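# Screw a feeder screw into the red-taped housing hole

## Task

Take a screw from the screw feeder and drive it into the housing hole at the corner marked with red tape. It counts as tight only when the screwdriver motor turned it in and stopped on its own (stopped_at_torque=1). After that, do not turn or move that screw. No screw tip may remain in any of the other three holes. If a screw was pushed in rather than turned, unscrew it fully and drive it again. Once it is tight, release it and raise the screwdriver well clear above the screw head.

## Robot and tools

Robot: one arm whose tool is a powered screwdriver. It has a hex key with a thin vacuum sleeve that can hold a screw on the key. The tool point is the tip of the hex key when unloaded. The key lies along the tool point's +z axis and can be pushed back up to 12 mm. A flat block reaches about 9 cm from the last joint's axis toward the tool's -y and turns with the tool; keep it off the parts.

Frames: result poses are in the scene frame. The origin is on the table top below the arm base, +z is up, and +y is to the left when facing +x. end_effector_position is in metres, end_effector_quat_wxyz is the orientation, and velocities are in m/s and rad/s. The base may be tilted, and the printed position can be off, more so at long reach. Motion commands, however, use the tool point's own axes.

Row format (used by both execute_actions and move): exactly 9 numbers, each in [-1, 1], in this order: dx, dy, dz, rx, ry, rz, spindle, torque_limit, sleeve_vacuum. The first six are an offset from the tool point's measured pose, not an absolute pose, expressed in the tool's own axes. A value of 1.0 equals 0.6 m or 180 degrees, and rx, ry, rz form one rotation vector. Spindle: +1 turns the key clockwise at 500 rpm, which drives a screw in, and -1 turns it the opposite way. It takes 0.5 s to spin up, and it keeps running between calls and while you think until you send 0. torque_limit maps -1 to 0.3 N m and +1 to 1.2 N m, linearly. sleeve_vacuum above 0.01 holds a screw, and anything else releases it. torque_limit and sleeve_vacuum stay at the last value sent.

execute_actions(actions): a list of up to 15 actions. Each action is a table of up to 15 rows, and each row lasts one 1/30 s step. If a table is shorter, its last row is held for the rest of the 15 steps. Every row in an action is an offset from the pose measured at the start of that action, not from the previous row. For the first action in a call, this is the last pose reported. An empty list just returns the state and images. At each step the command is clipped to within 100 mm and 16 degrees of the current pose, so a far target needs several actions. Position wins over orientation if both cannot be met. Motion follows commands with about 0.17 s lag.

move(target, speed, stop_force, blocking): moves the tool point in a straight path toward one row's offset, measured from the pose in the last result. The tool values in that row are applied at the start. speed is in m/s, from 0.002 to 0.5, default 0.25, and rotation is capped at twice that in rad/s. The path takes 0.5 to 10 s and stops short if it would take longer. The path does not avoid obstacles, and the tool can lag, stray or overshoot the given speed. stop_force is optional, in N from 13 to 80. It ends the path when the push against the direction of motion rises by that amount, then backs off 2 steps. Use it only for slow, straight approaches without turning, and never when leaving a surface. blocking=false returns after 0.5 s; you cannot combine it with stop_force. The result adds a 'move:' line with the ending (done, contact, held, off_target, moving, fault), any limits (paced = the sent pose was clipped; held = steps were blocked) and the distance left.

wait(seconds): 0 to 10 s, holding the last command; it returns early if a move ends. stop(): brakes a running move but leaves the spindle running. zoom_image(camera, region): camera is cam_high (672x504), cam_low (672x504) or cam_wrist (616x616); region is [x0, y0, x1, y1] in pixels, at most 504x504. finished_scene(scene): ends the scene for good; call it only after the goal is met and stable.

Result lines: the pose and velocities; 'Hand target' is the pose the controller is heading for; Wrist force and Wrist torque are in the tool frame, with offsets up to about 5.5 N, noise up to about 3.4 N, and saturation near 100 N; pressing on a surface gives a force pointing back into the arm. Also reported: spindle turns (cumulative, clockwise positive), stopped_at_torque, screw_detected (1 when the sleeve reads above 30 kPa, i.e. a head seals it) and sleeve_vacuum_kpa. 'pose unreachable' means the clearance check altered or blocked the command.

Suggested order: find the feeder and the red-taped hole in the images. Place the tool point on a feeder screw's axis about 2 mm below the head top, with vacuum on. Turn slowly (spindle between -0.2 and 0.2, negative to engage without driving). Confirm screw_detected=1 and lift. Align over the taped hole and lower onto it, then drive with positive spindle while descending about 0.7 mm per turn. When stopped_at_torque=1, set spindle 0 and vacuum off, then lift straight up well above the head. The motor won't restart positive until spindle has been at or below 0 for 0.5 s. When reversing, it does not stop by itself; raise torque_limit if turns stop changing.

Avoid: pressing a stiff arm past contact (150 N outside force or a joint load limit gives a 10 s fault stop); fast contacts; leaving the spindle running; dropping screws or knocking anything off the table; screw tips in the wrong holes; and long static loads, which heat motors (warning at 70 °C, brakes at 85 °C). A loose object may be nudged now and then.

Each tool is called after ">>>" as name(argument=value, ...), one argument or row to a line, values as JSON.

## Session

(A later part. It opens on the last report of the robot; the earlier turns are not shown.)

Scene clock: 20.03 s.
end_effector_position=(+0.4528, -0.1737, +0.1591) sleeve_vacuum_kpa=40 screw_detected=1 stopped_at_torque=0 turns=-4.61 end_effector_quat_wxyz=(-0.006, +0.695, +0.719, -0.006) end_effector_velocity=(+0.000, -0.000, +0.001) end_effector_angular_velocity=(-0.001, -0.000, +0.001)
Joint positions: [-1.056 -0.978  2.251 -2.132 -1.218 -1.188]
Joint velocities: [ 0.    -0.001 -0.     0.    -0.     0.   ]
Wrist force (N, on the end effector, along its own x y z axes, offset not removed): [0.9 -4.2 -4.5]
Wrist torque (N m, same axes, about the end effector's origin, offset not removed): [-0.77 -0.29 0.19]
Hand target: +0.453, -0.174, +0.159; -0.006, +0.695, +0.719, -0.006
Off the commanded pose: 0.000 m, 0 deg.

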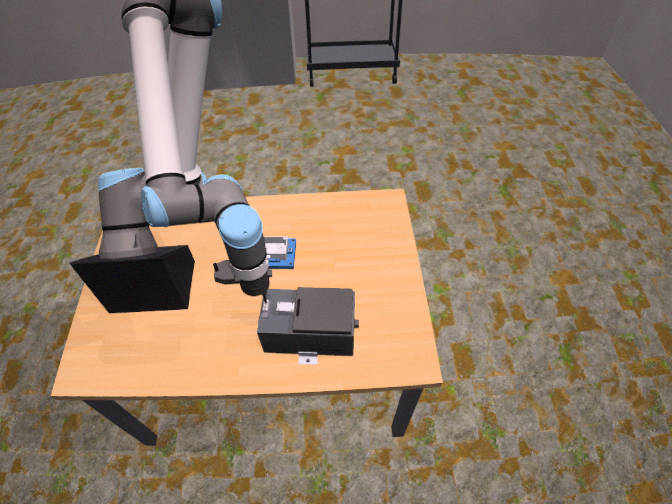

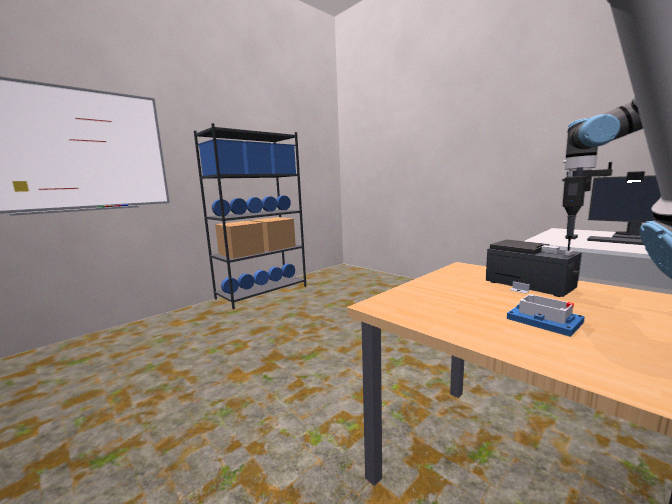

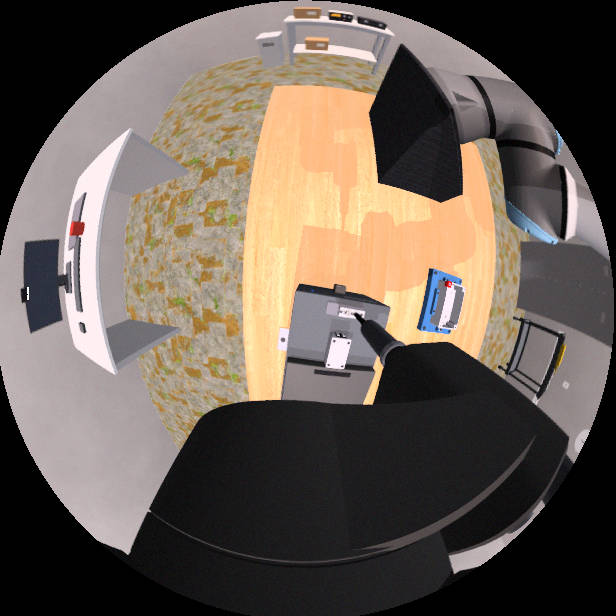

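>>> move(
  target=[0,0,-0.09,0,0,0,0,1,1],
  speed=0.08,
)

>>> move(
  target=[0.44,-0.085,0.1,0,0,0,0,1,1],
  speed=0.2,
)

>>> zoom_image(
  camera="cam_wrist",
  region=[300,250,420,370],
)

Scene clock: 22.37 s.
end_effector_position=(+0.4537, -0.1738, +0.2130) sleeve_vacuum_kpa=39 screw_detected=1 stopped_at_torque=0 turns=-4.61 end_effector_quat_wxyz=(-0.006, +0.695, +0.719, -0.006) end_effector_velocity=(+0.000, -0.001, +0.001) end_effector_angular_velocity=(-0.002, -0.001, +0.001)
Joint positions: [-1.085 -1.033  2.199 -2.018 -1.237 -1.212]
Joint velocities: [-0.001 -0.002 -0.001  0.    -0.    -0.001]
Wrist force (N, on the end effector, along its own x y z axes, offset not removed): [3.5 -2.8 2.0]
Wrist torque (N m, same axes, about the end effector's origin, offset not removed): [-0.90 -0.83 0.12]
Hand target: +0.454, -0.174, +0.213; -0.006, +0.695, +0.719, -0.006
Off the commanded pose: 0.000 m, 0 deg.
move: done

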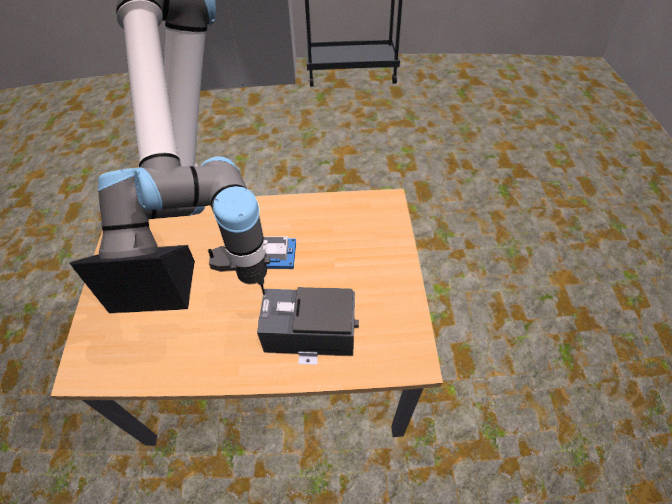

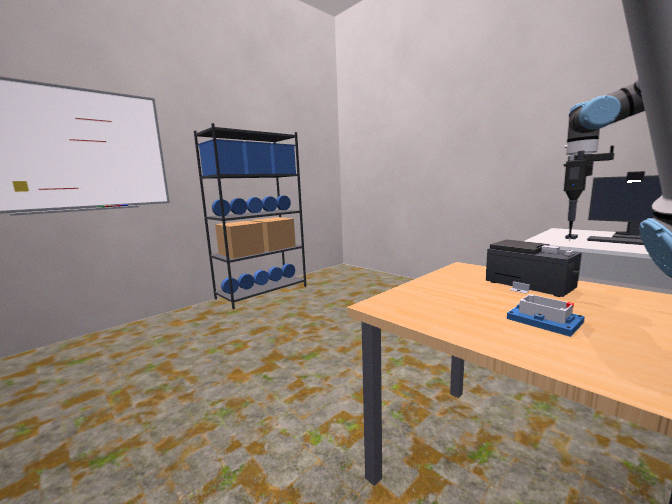

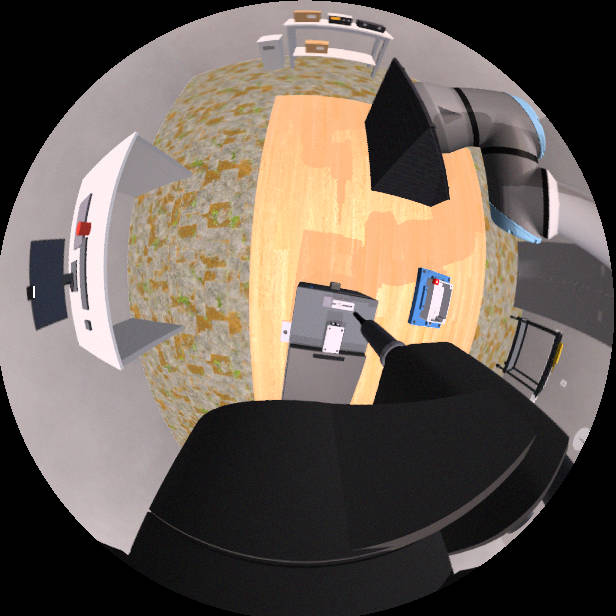

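Scene clock: 24.23 s.
end_effector_position=(+0.3930, +0.0881, +0.1541) sleeve_vacuum_kpa=39 screw_detected=1 stopped_at_torque=0 turns=-4.61 end_effector_quat_wxyz=(-0.006, +0.695, +0.719, -0.006) end_effector_velocity=(-0.001, +0.001, -0.000) end_effector_angular_velocity=(+0.002, +0.000, -0.002)
Joint positions: [-0.936 -1.541  2.515 -1.872 -1.141 -1.088]
Joint velocities: [-0.001 -0.003  0.002  0.003 -0.     0.001]
Wrist force (N, on the end effector, along its own x y z axes, offset not removed): [2.3 -2.0 3.8]
Wrist torque (N m, same axes, about the end effector's origin, offset not removed): [-0.60 -0.25 0.12]
Hand target: +0.393, +0.088, +0.154; -0.006, +0.695, +0.719, -0.006
Off the commanded pose: 0.000 m, 0 deg.
move: done

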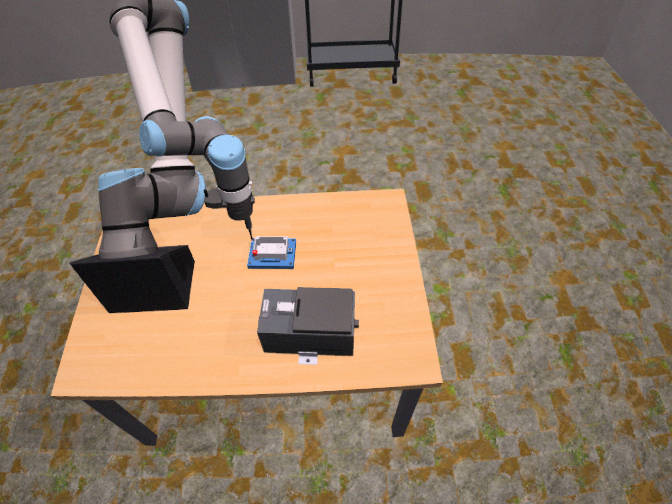

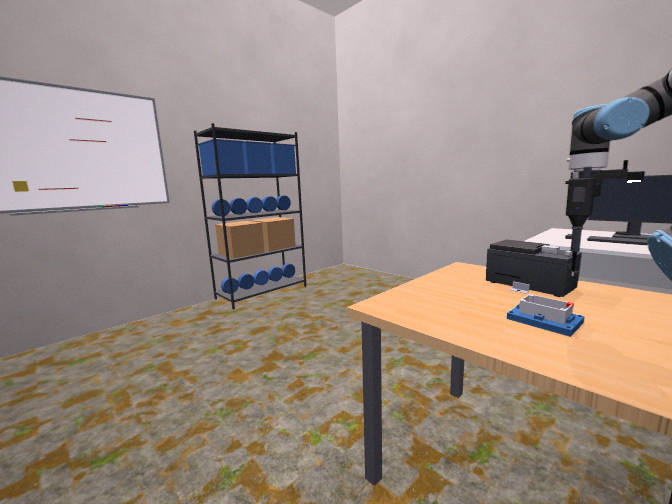

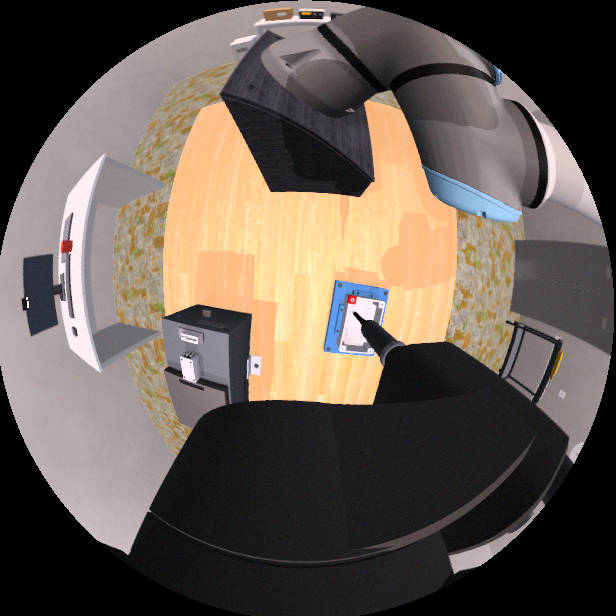

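Region (300, 250, 420, 370) of cam_wrist's 616x616 image, scaled by 4.200, with more detail than that image has.

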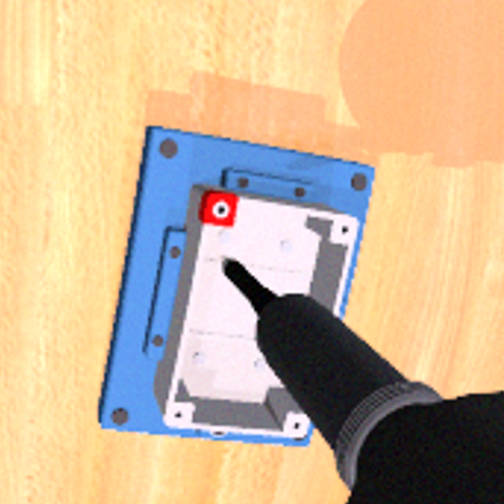

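>>> move(
  target=[0.048,0.009,0.12,0,0,0,0,1,1],
  speed=0.08,
)

>>> zoom_image(
  camera="cam_wrist",
  region=[320,280,380,340],
)

Scene clock: 26.80 s.
end_effector_position=(+0.3962, +0.1170, +0.0821) sleeve_vacuum_kpa=39 screw_detected=1 stopped_at_torque=0 turns=-4.61 end_effector_quat_wxyz=(-0.006, +0.695, +0.719, -0.006) end_effector_velocity=(+0.001, +0.000, -0.001) end_effector_angular_velocity=(-0.000, -0.001, +0.000)
Joint positions: [-0.817 -1.503  2.594 -2.037 -1.07  -0.982]
Joint velocities: [ 0.003  0.002 -0.001 -0.004  0.002  0.003]
Wrist force (N, on the end effector, along its own x y z axes, offset not removed): [3.1 -3.5 2.8]
Wrist torque (N m, same axes, about the end effector's origin, offset not removed): [-1.05 -0.55 0.26]
Hand target: +0.396, +0.117, +0.082; -0.006, +0.695, +0.719, -0.006
Off the commanded pose: 0.000 m, 0 deg.
move: done

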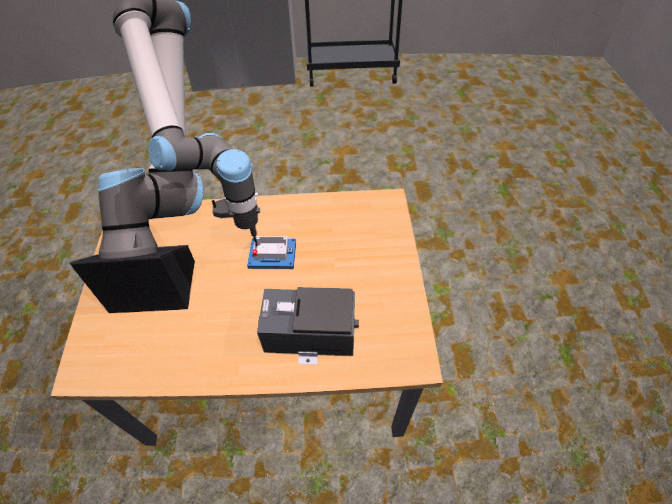

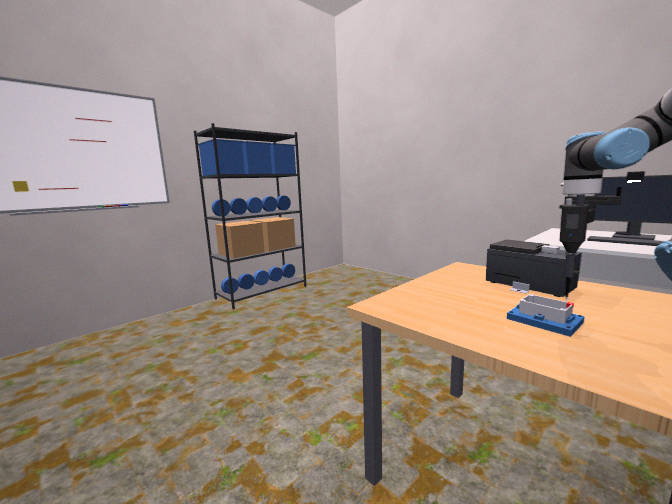

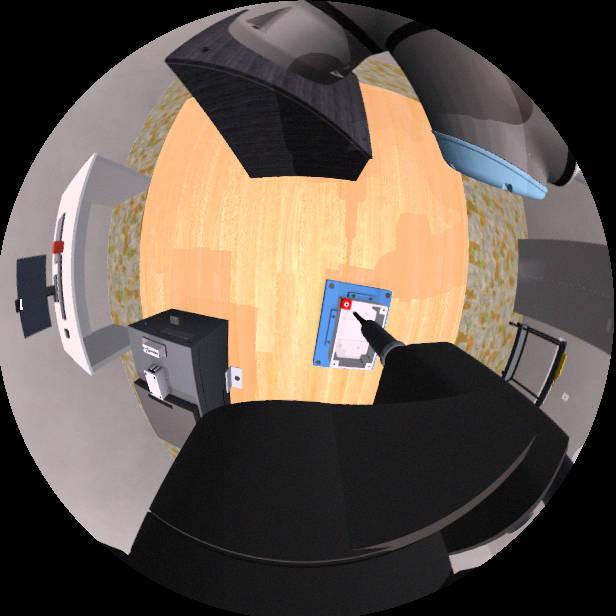

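Region (320, 280, 380, 340) of cam_wrist's 616x616 image, scaled by 8.400, with more detail than that image has.

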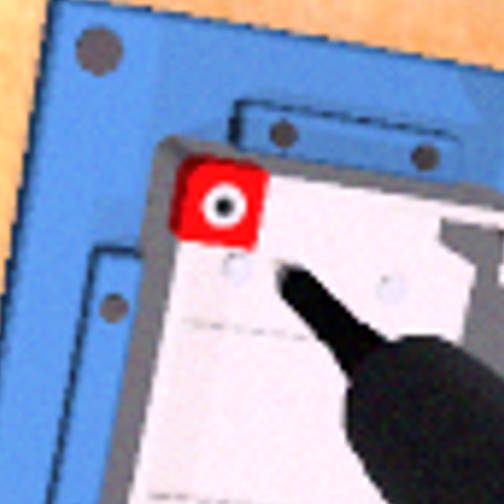

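>>> move(
  target=[-0.0065,-0.0093,0.022,0,0,0,0,1,1],
  speed=0.03,
)

>>> zoom_image(
  camera="cam_wrist",
  region=[335,295,365,325],
)

Scene clock: 28.40 s.
end_effector_position=(+0.3906, +0.1129, +0.0691) sleeve_vacuum_kpa=39 screw_detected=1 stopped_at_torque=0 turns=-4.61 end_effector_quat_wxyz=(-0.006, +0.695, +0.719, -0.006) end_effector_velocity=(-0.001, -0.000, -0.002) end_effector_angular_velocity=(+0.001, +0.001, -0.001)
Joint positions: [-0.816 -1.48   2.615 -2.081 -1.069 -0.981]
Joint velocities: [ 0.     0.003  0.003 -0.004 -0.001  0.   ]
Wrist force (N, on the end effector, along its own x y z axes, offset not removed): [4.1 -2.7 -5.1]
Wrist torque (N m, same axes, about the end effector's origin, offset not removed): [-0.95 -0.73 0.18]
Hand target: +0.391, +0.113, +0.069; -0.006, +0.695, +0.719, -0.006
Off the commanded pose: 0.000 m, 0 deg.
move: done

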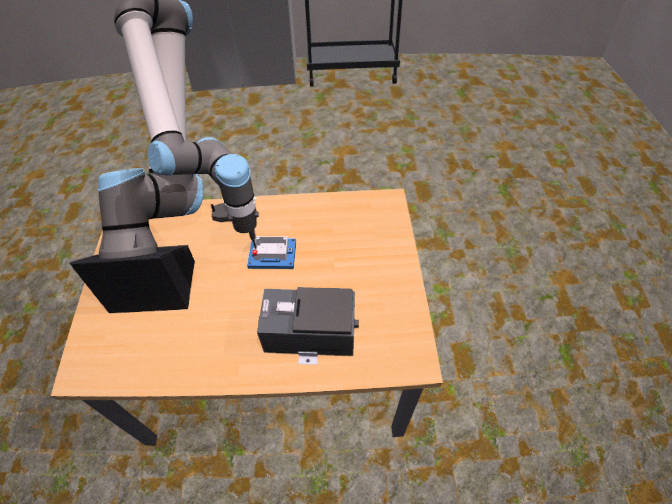

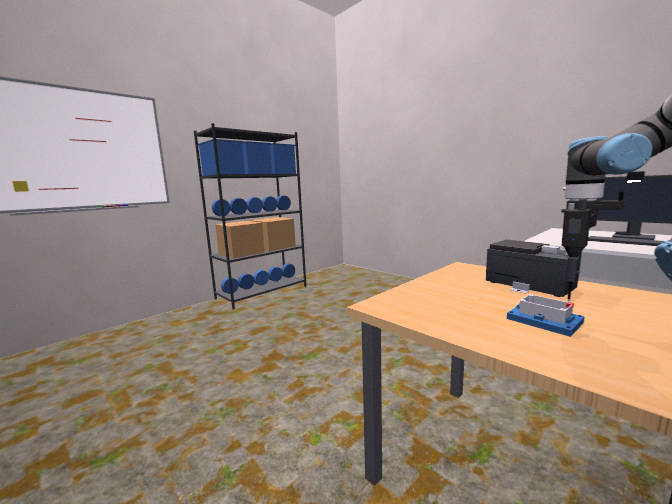

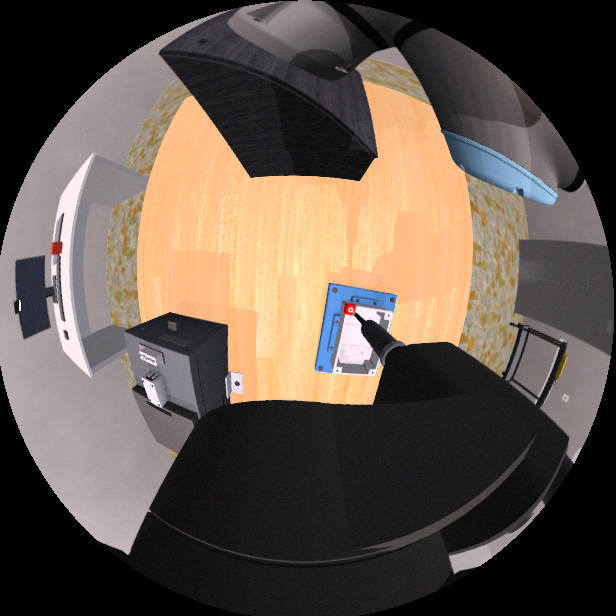

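Region (335, 295, 365, 325) of cam_wrist's 616x616 image, scaled by 16.800, with more detail than that image has.

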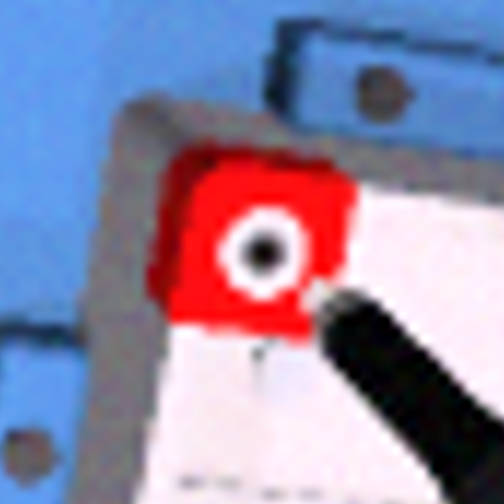

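>>> move(
  target=[0,0,0.033,0,0,0,0.1,1,1],
  speed=0.003,
  stop_force=15,
)

>>> execute_actions(
  actions=[
    [[0,0,0,0,0,0,0,1,1]],
  ],
)

>>> zoom_image(
  camera="cam_wrist",
  region=[335,295,365,325],
)

Scene clock: 32.43 s.
end_effector_position=(+0.3905, +0.1130, +0.0625) sleeve_vacuum_kpa=39 screw_detected=1 stopped_at_torque=0 turns=-2.54 end_effector_quat_wxyz=(-0.006, +0.695, +0.719, -0.006) end_effector_velocity=(-0.001, +0.001, +0.000) end_effector_angular_velocity=(+0.001, +0.001, +0.000)
Joint positions: [-0.808 -1.468  2.621 -2.103 -1.064 -0.973]
Joint velocities: [-0.001 -0.002  0.     0.004 -0.    -0.002]
Wrist force (N, on the end effector, along its own x y z axes, offset not removed): [6.4 -2.2 -32.5]
Wrist torque (N m, same axes, about the end effector's origin, offset not removed): [-0.98 -0.96 0.21]
Hand target: +0.390, +0.113, +0.063; -0.006, +0.695, +0.719, -0.006
Off the commanded pose: 0.013 m, 0 deg.
move: contact

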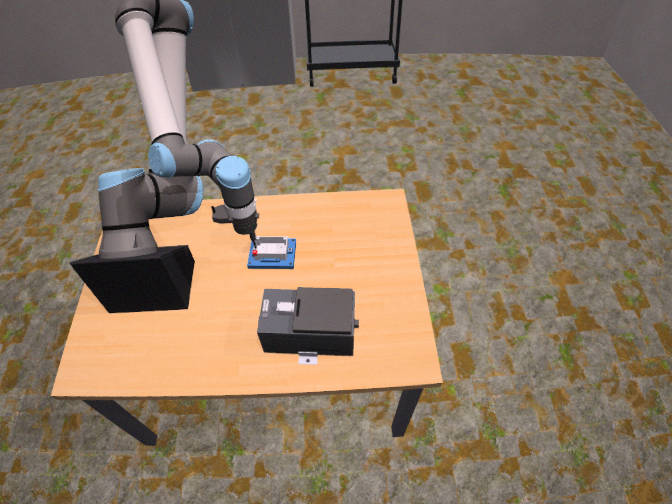

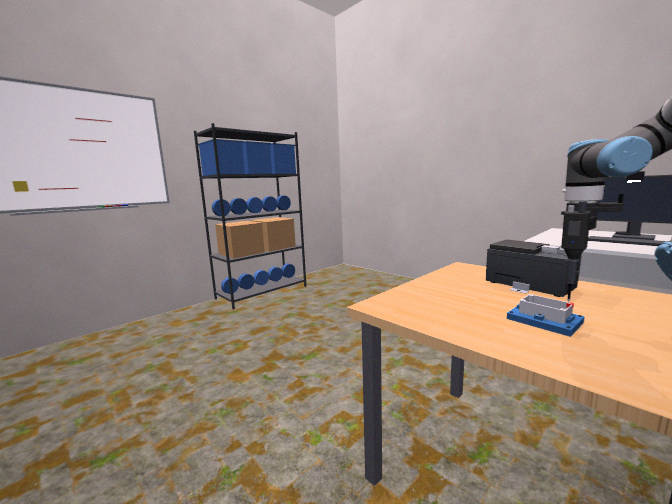

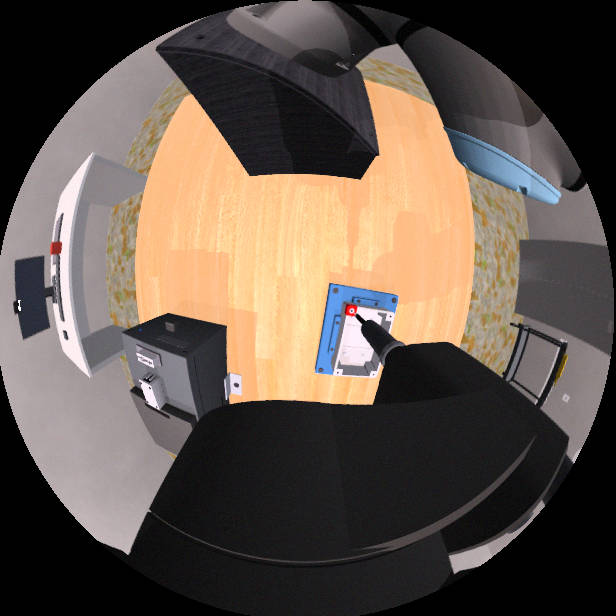

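Scene clock: 32.93 s.
end_effector_position=(+0.3904, +0.1130, +0.0625) sleeve_vacuum_kpa=39 screw_detected=1 stopped_at_torque=0 turns=-2.54 end_effector_quat_wxyz=(-0.006, +0.695, +0.719, -0.006) end_effector_velocity=(-0.001, +0.001, -0.001) end_effector_angular_velocity=(+0.003, +0.001, -0.002)
Joint positions: [-0.808 -1.468  2.621 -2.103 -1.064 -0.973]
Joint velocities: [-0.    -0.     0.002  0.002  0.    -0.   ]
Wrist force (N, on the end effector, along its own x y z axes, offset not removed): [4.7 -1.5 -30.3]
Wrist torque (N m, same axes, about the end effector's origin, offset not removed): [-0.87 -0.46 0.18]
Hand target: +0.390, +0.113, +0.063; -0.006, +0.695, +0.719, -0.006
Off the commanded pose: 0.000 m, 0 deg.

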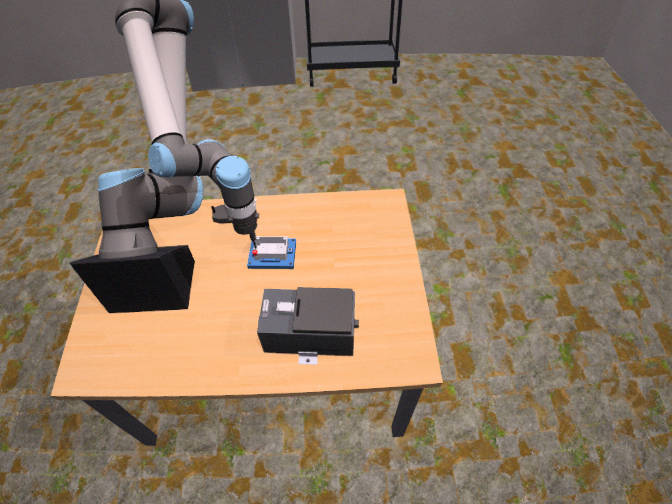

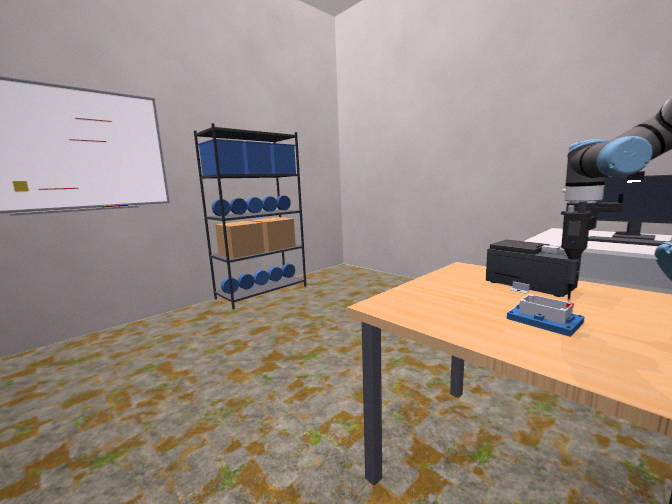

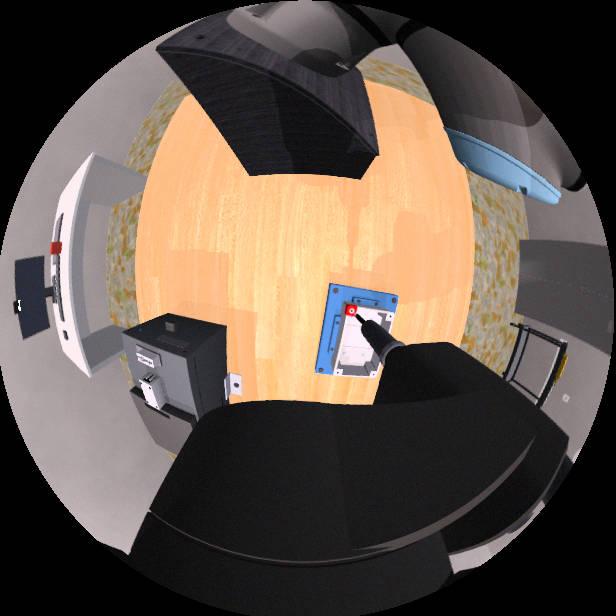

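Region (335, 295, 365, 325) of cam_wrist's 616x616 image, scaled by 16.800, with more detail than that image has.

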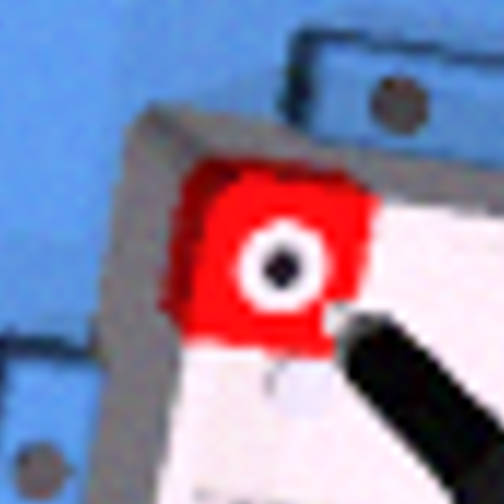

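>>> move(
  target=[0,0,-0.028,0,0,0,0,1,1],
  speed=0.02,
)

>>> zoom_image(
  camera="cam_wrist",
  region=[335,295,365,325],
)

>>> zoom_image(
  camera="cam_low",
  region=[540,270,600,330],
)

Scene clock: 35.20 s.
end_effector_position=(+0.3907, +0.1130, +0.0792) sleeve_vacuum_kpa=39 screw_detected=1 stopped_at_torque=0 turns=-2.54 end_effector_quat_wxyz=(-0.006, +0.695, +0.719, -0.006) end_effector_velocity=(-0.000, +0.000, +0.001) end_effector_angular_velocity=(+0.000, -0.000, -0.000)
Joint positions: [-0.828 -1.497  2.605 -2.048 -1.076 -0.992]
Joint velocities: [-0.002 -0.003 -0.     0.004 -0.001 -0.002]
Wrist force (N, on the end effector, along its own x y z axes, offset not removed): [1.1 -1.0 4.3]
Wrist torque (N m, same axes, about the end effector's origin, offset not removed): [-0.34 0.07 -0.03]
Hand target: +0.391, +0.113, +0.079; -0.006, +0.695, +0.719, -0.006
Off the commanded pose: 0.000 m, 0 deg.
move: done

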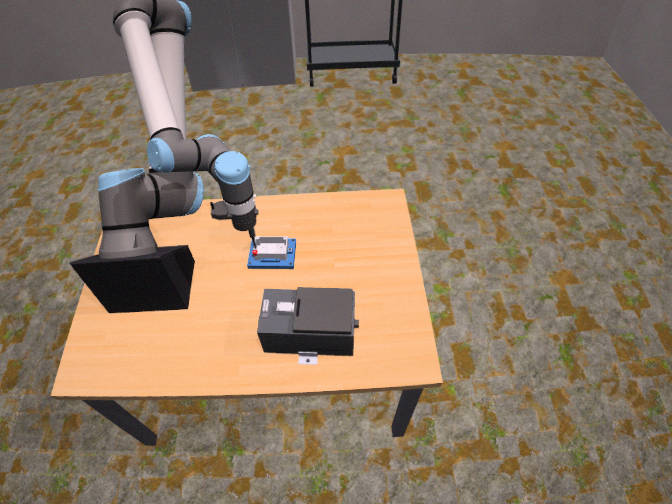

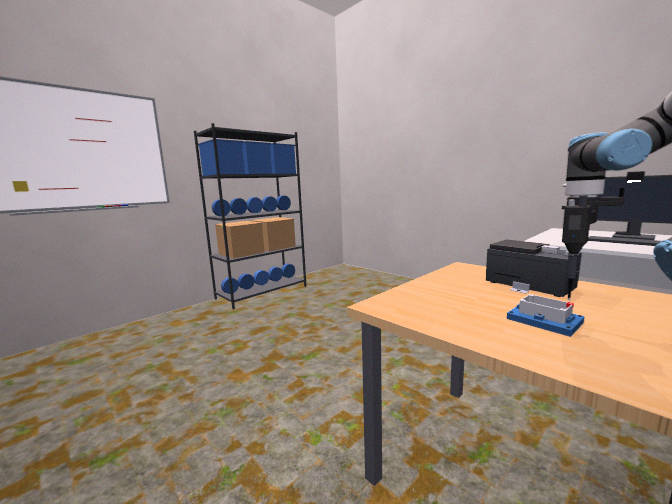

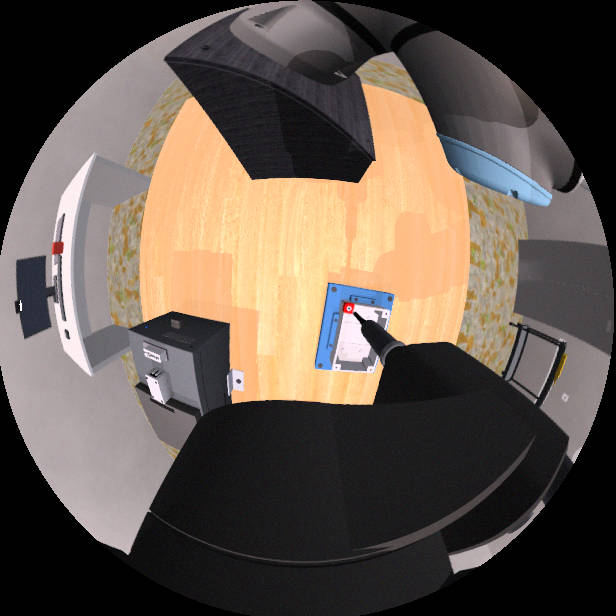

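Region (335, 295, 365, 325) of cam_wrist's 616x616 image, scaled by 16.800, with more detail than that image has.

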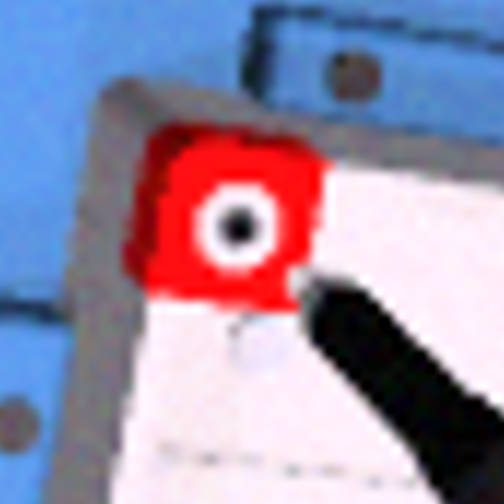

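Region (540, 270, 600, 330) of cam_low's 672x504 image, scaled by 8.400, with more detail than that image has.

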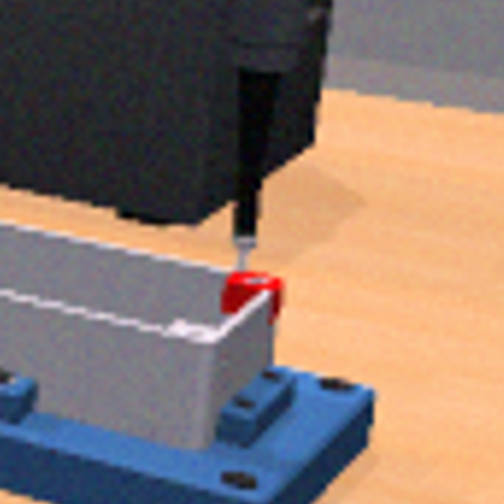

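>>> move(
  target=[-0.0061,-0.005,0,0,0,0,0,1,1],
  speed=0.01,
)

>>> zoom_image(
  camera="cam_wrist",
  region=[335,295,365,325],
)

>>> zoom_image(
  camera="cam_low",
  region=[540,270,600,330],
)

Scene clock: 37.30 s.
end_effector_position=(+0.3879, +0.1093, +0.0793) sleeve_vacuum_kpa=39 screw_detected=1 stopped_at_torque=0 turns=-2.54 end_effector_quat_wxyz=(-0.006, +0.695, +0.719, -0.006) end_effector_velocity=(+0.000, -0.001, +0.001) end_effector_angular_velocity=(-0.002, -0.002, +0.001)
Joint positions: [-0.838 -1.493  2.608 -2.052 -1.082 -1.001]
Joint velocities: [-0.002 -0.     0.    -0.002 -0.001 -0.002]
Wrist force (N, on the end effector, along its own x y z axes, offset not removed): [4.1 -2.2 3.1]
Wrist torque (N m, same axes, about the end effector's origin, offset not removed): [-0.68 -0.92 0.12]
Hand target: +0.388, +0.109, +0.079; -0.006, +0.695, +0.719, -0.006
Off the commanded pose: 0.000 m, 0 deg.
move: done

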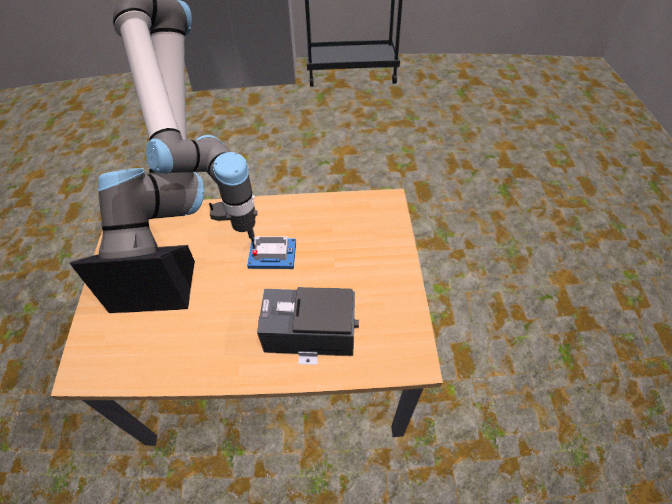

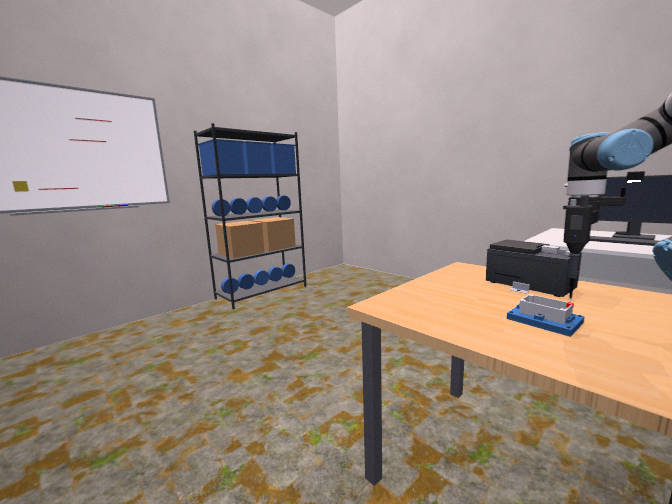

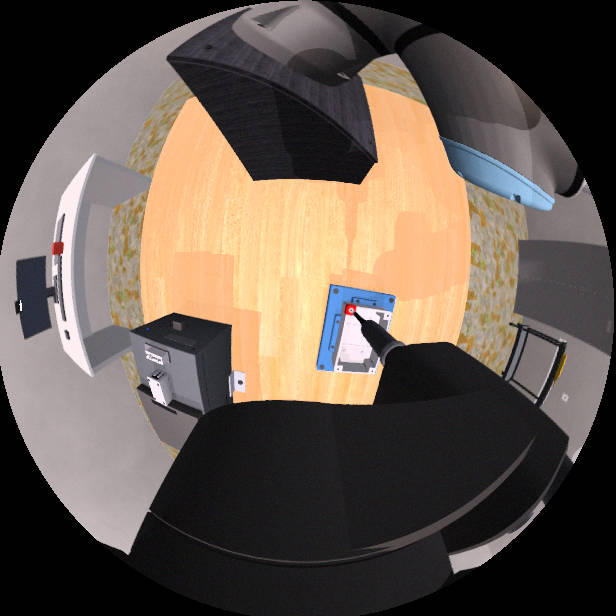

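Region (335, 295, 365, 325) of cam_wrist's 616x616 image, scaled by 16.800, with more detail than that image has.

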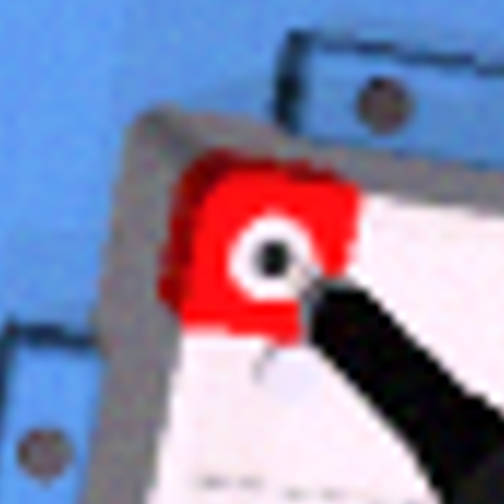

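Region (540, 270, 600, 330) of cam_low's 672x504 image, scaled by 8.400, with more detail than that image has.

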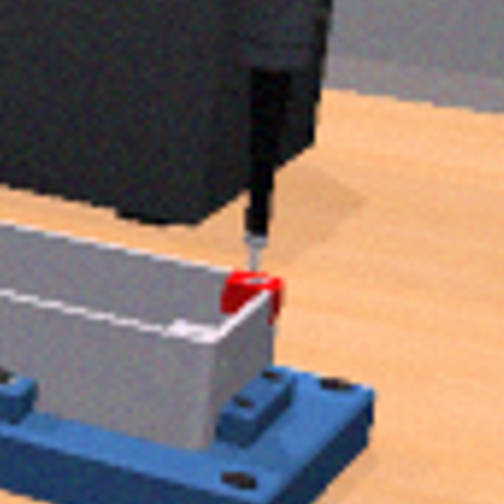

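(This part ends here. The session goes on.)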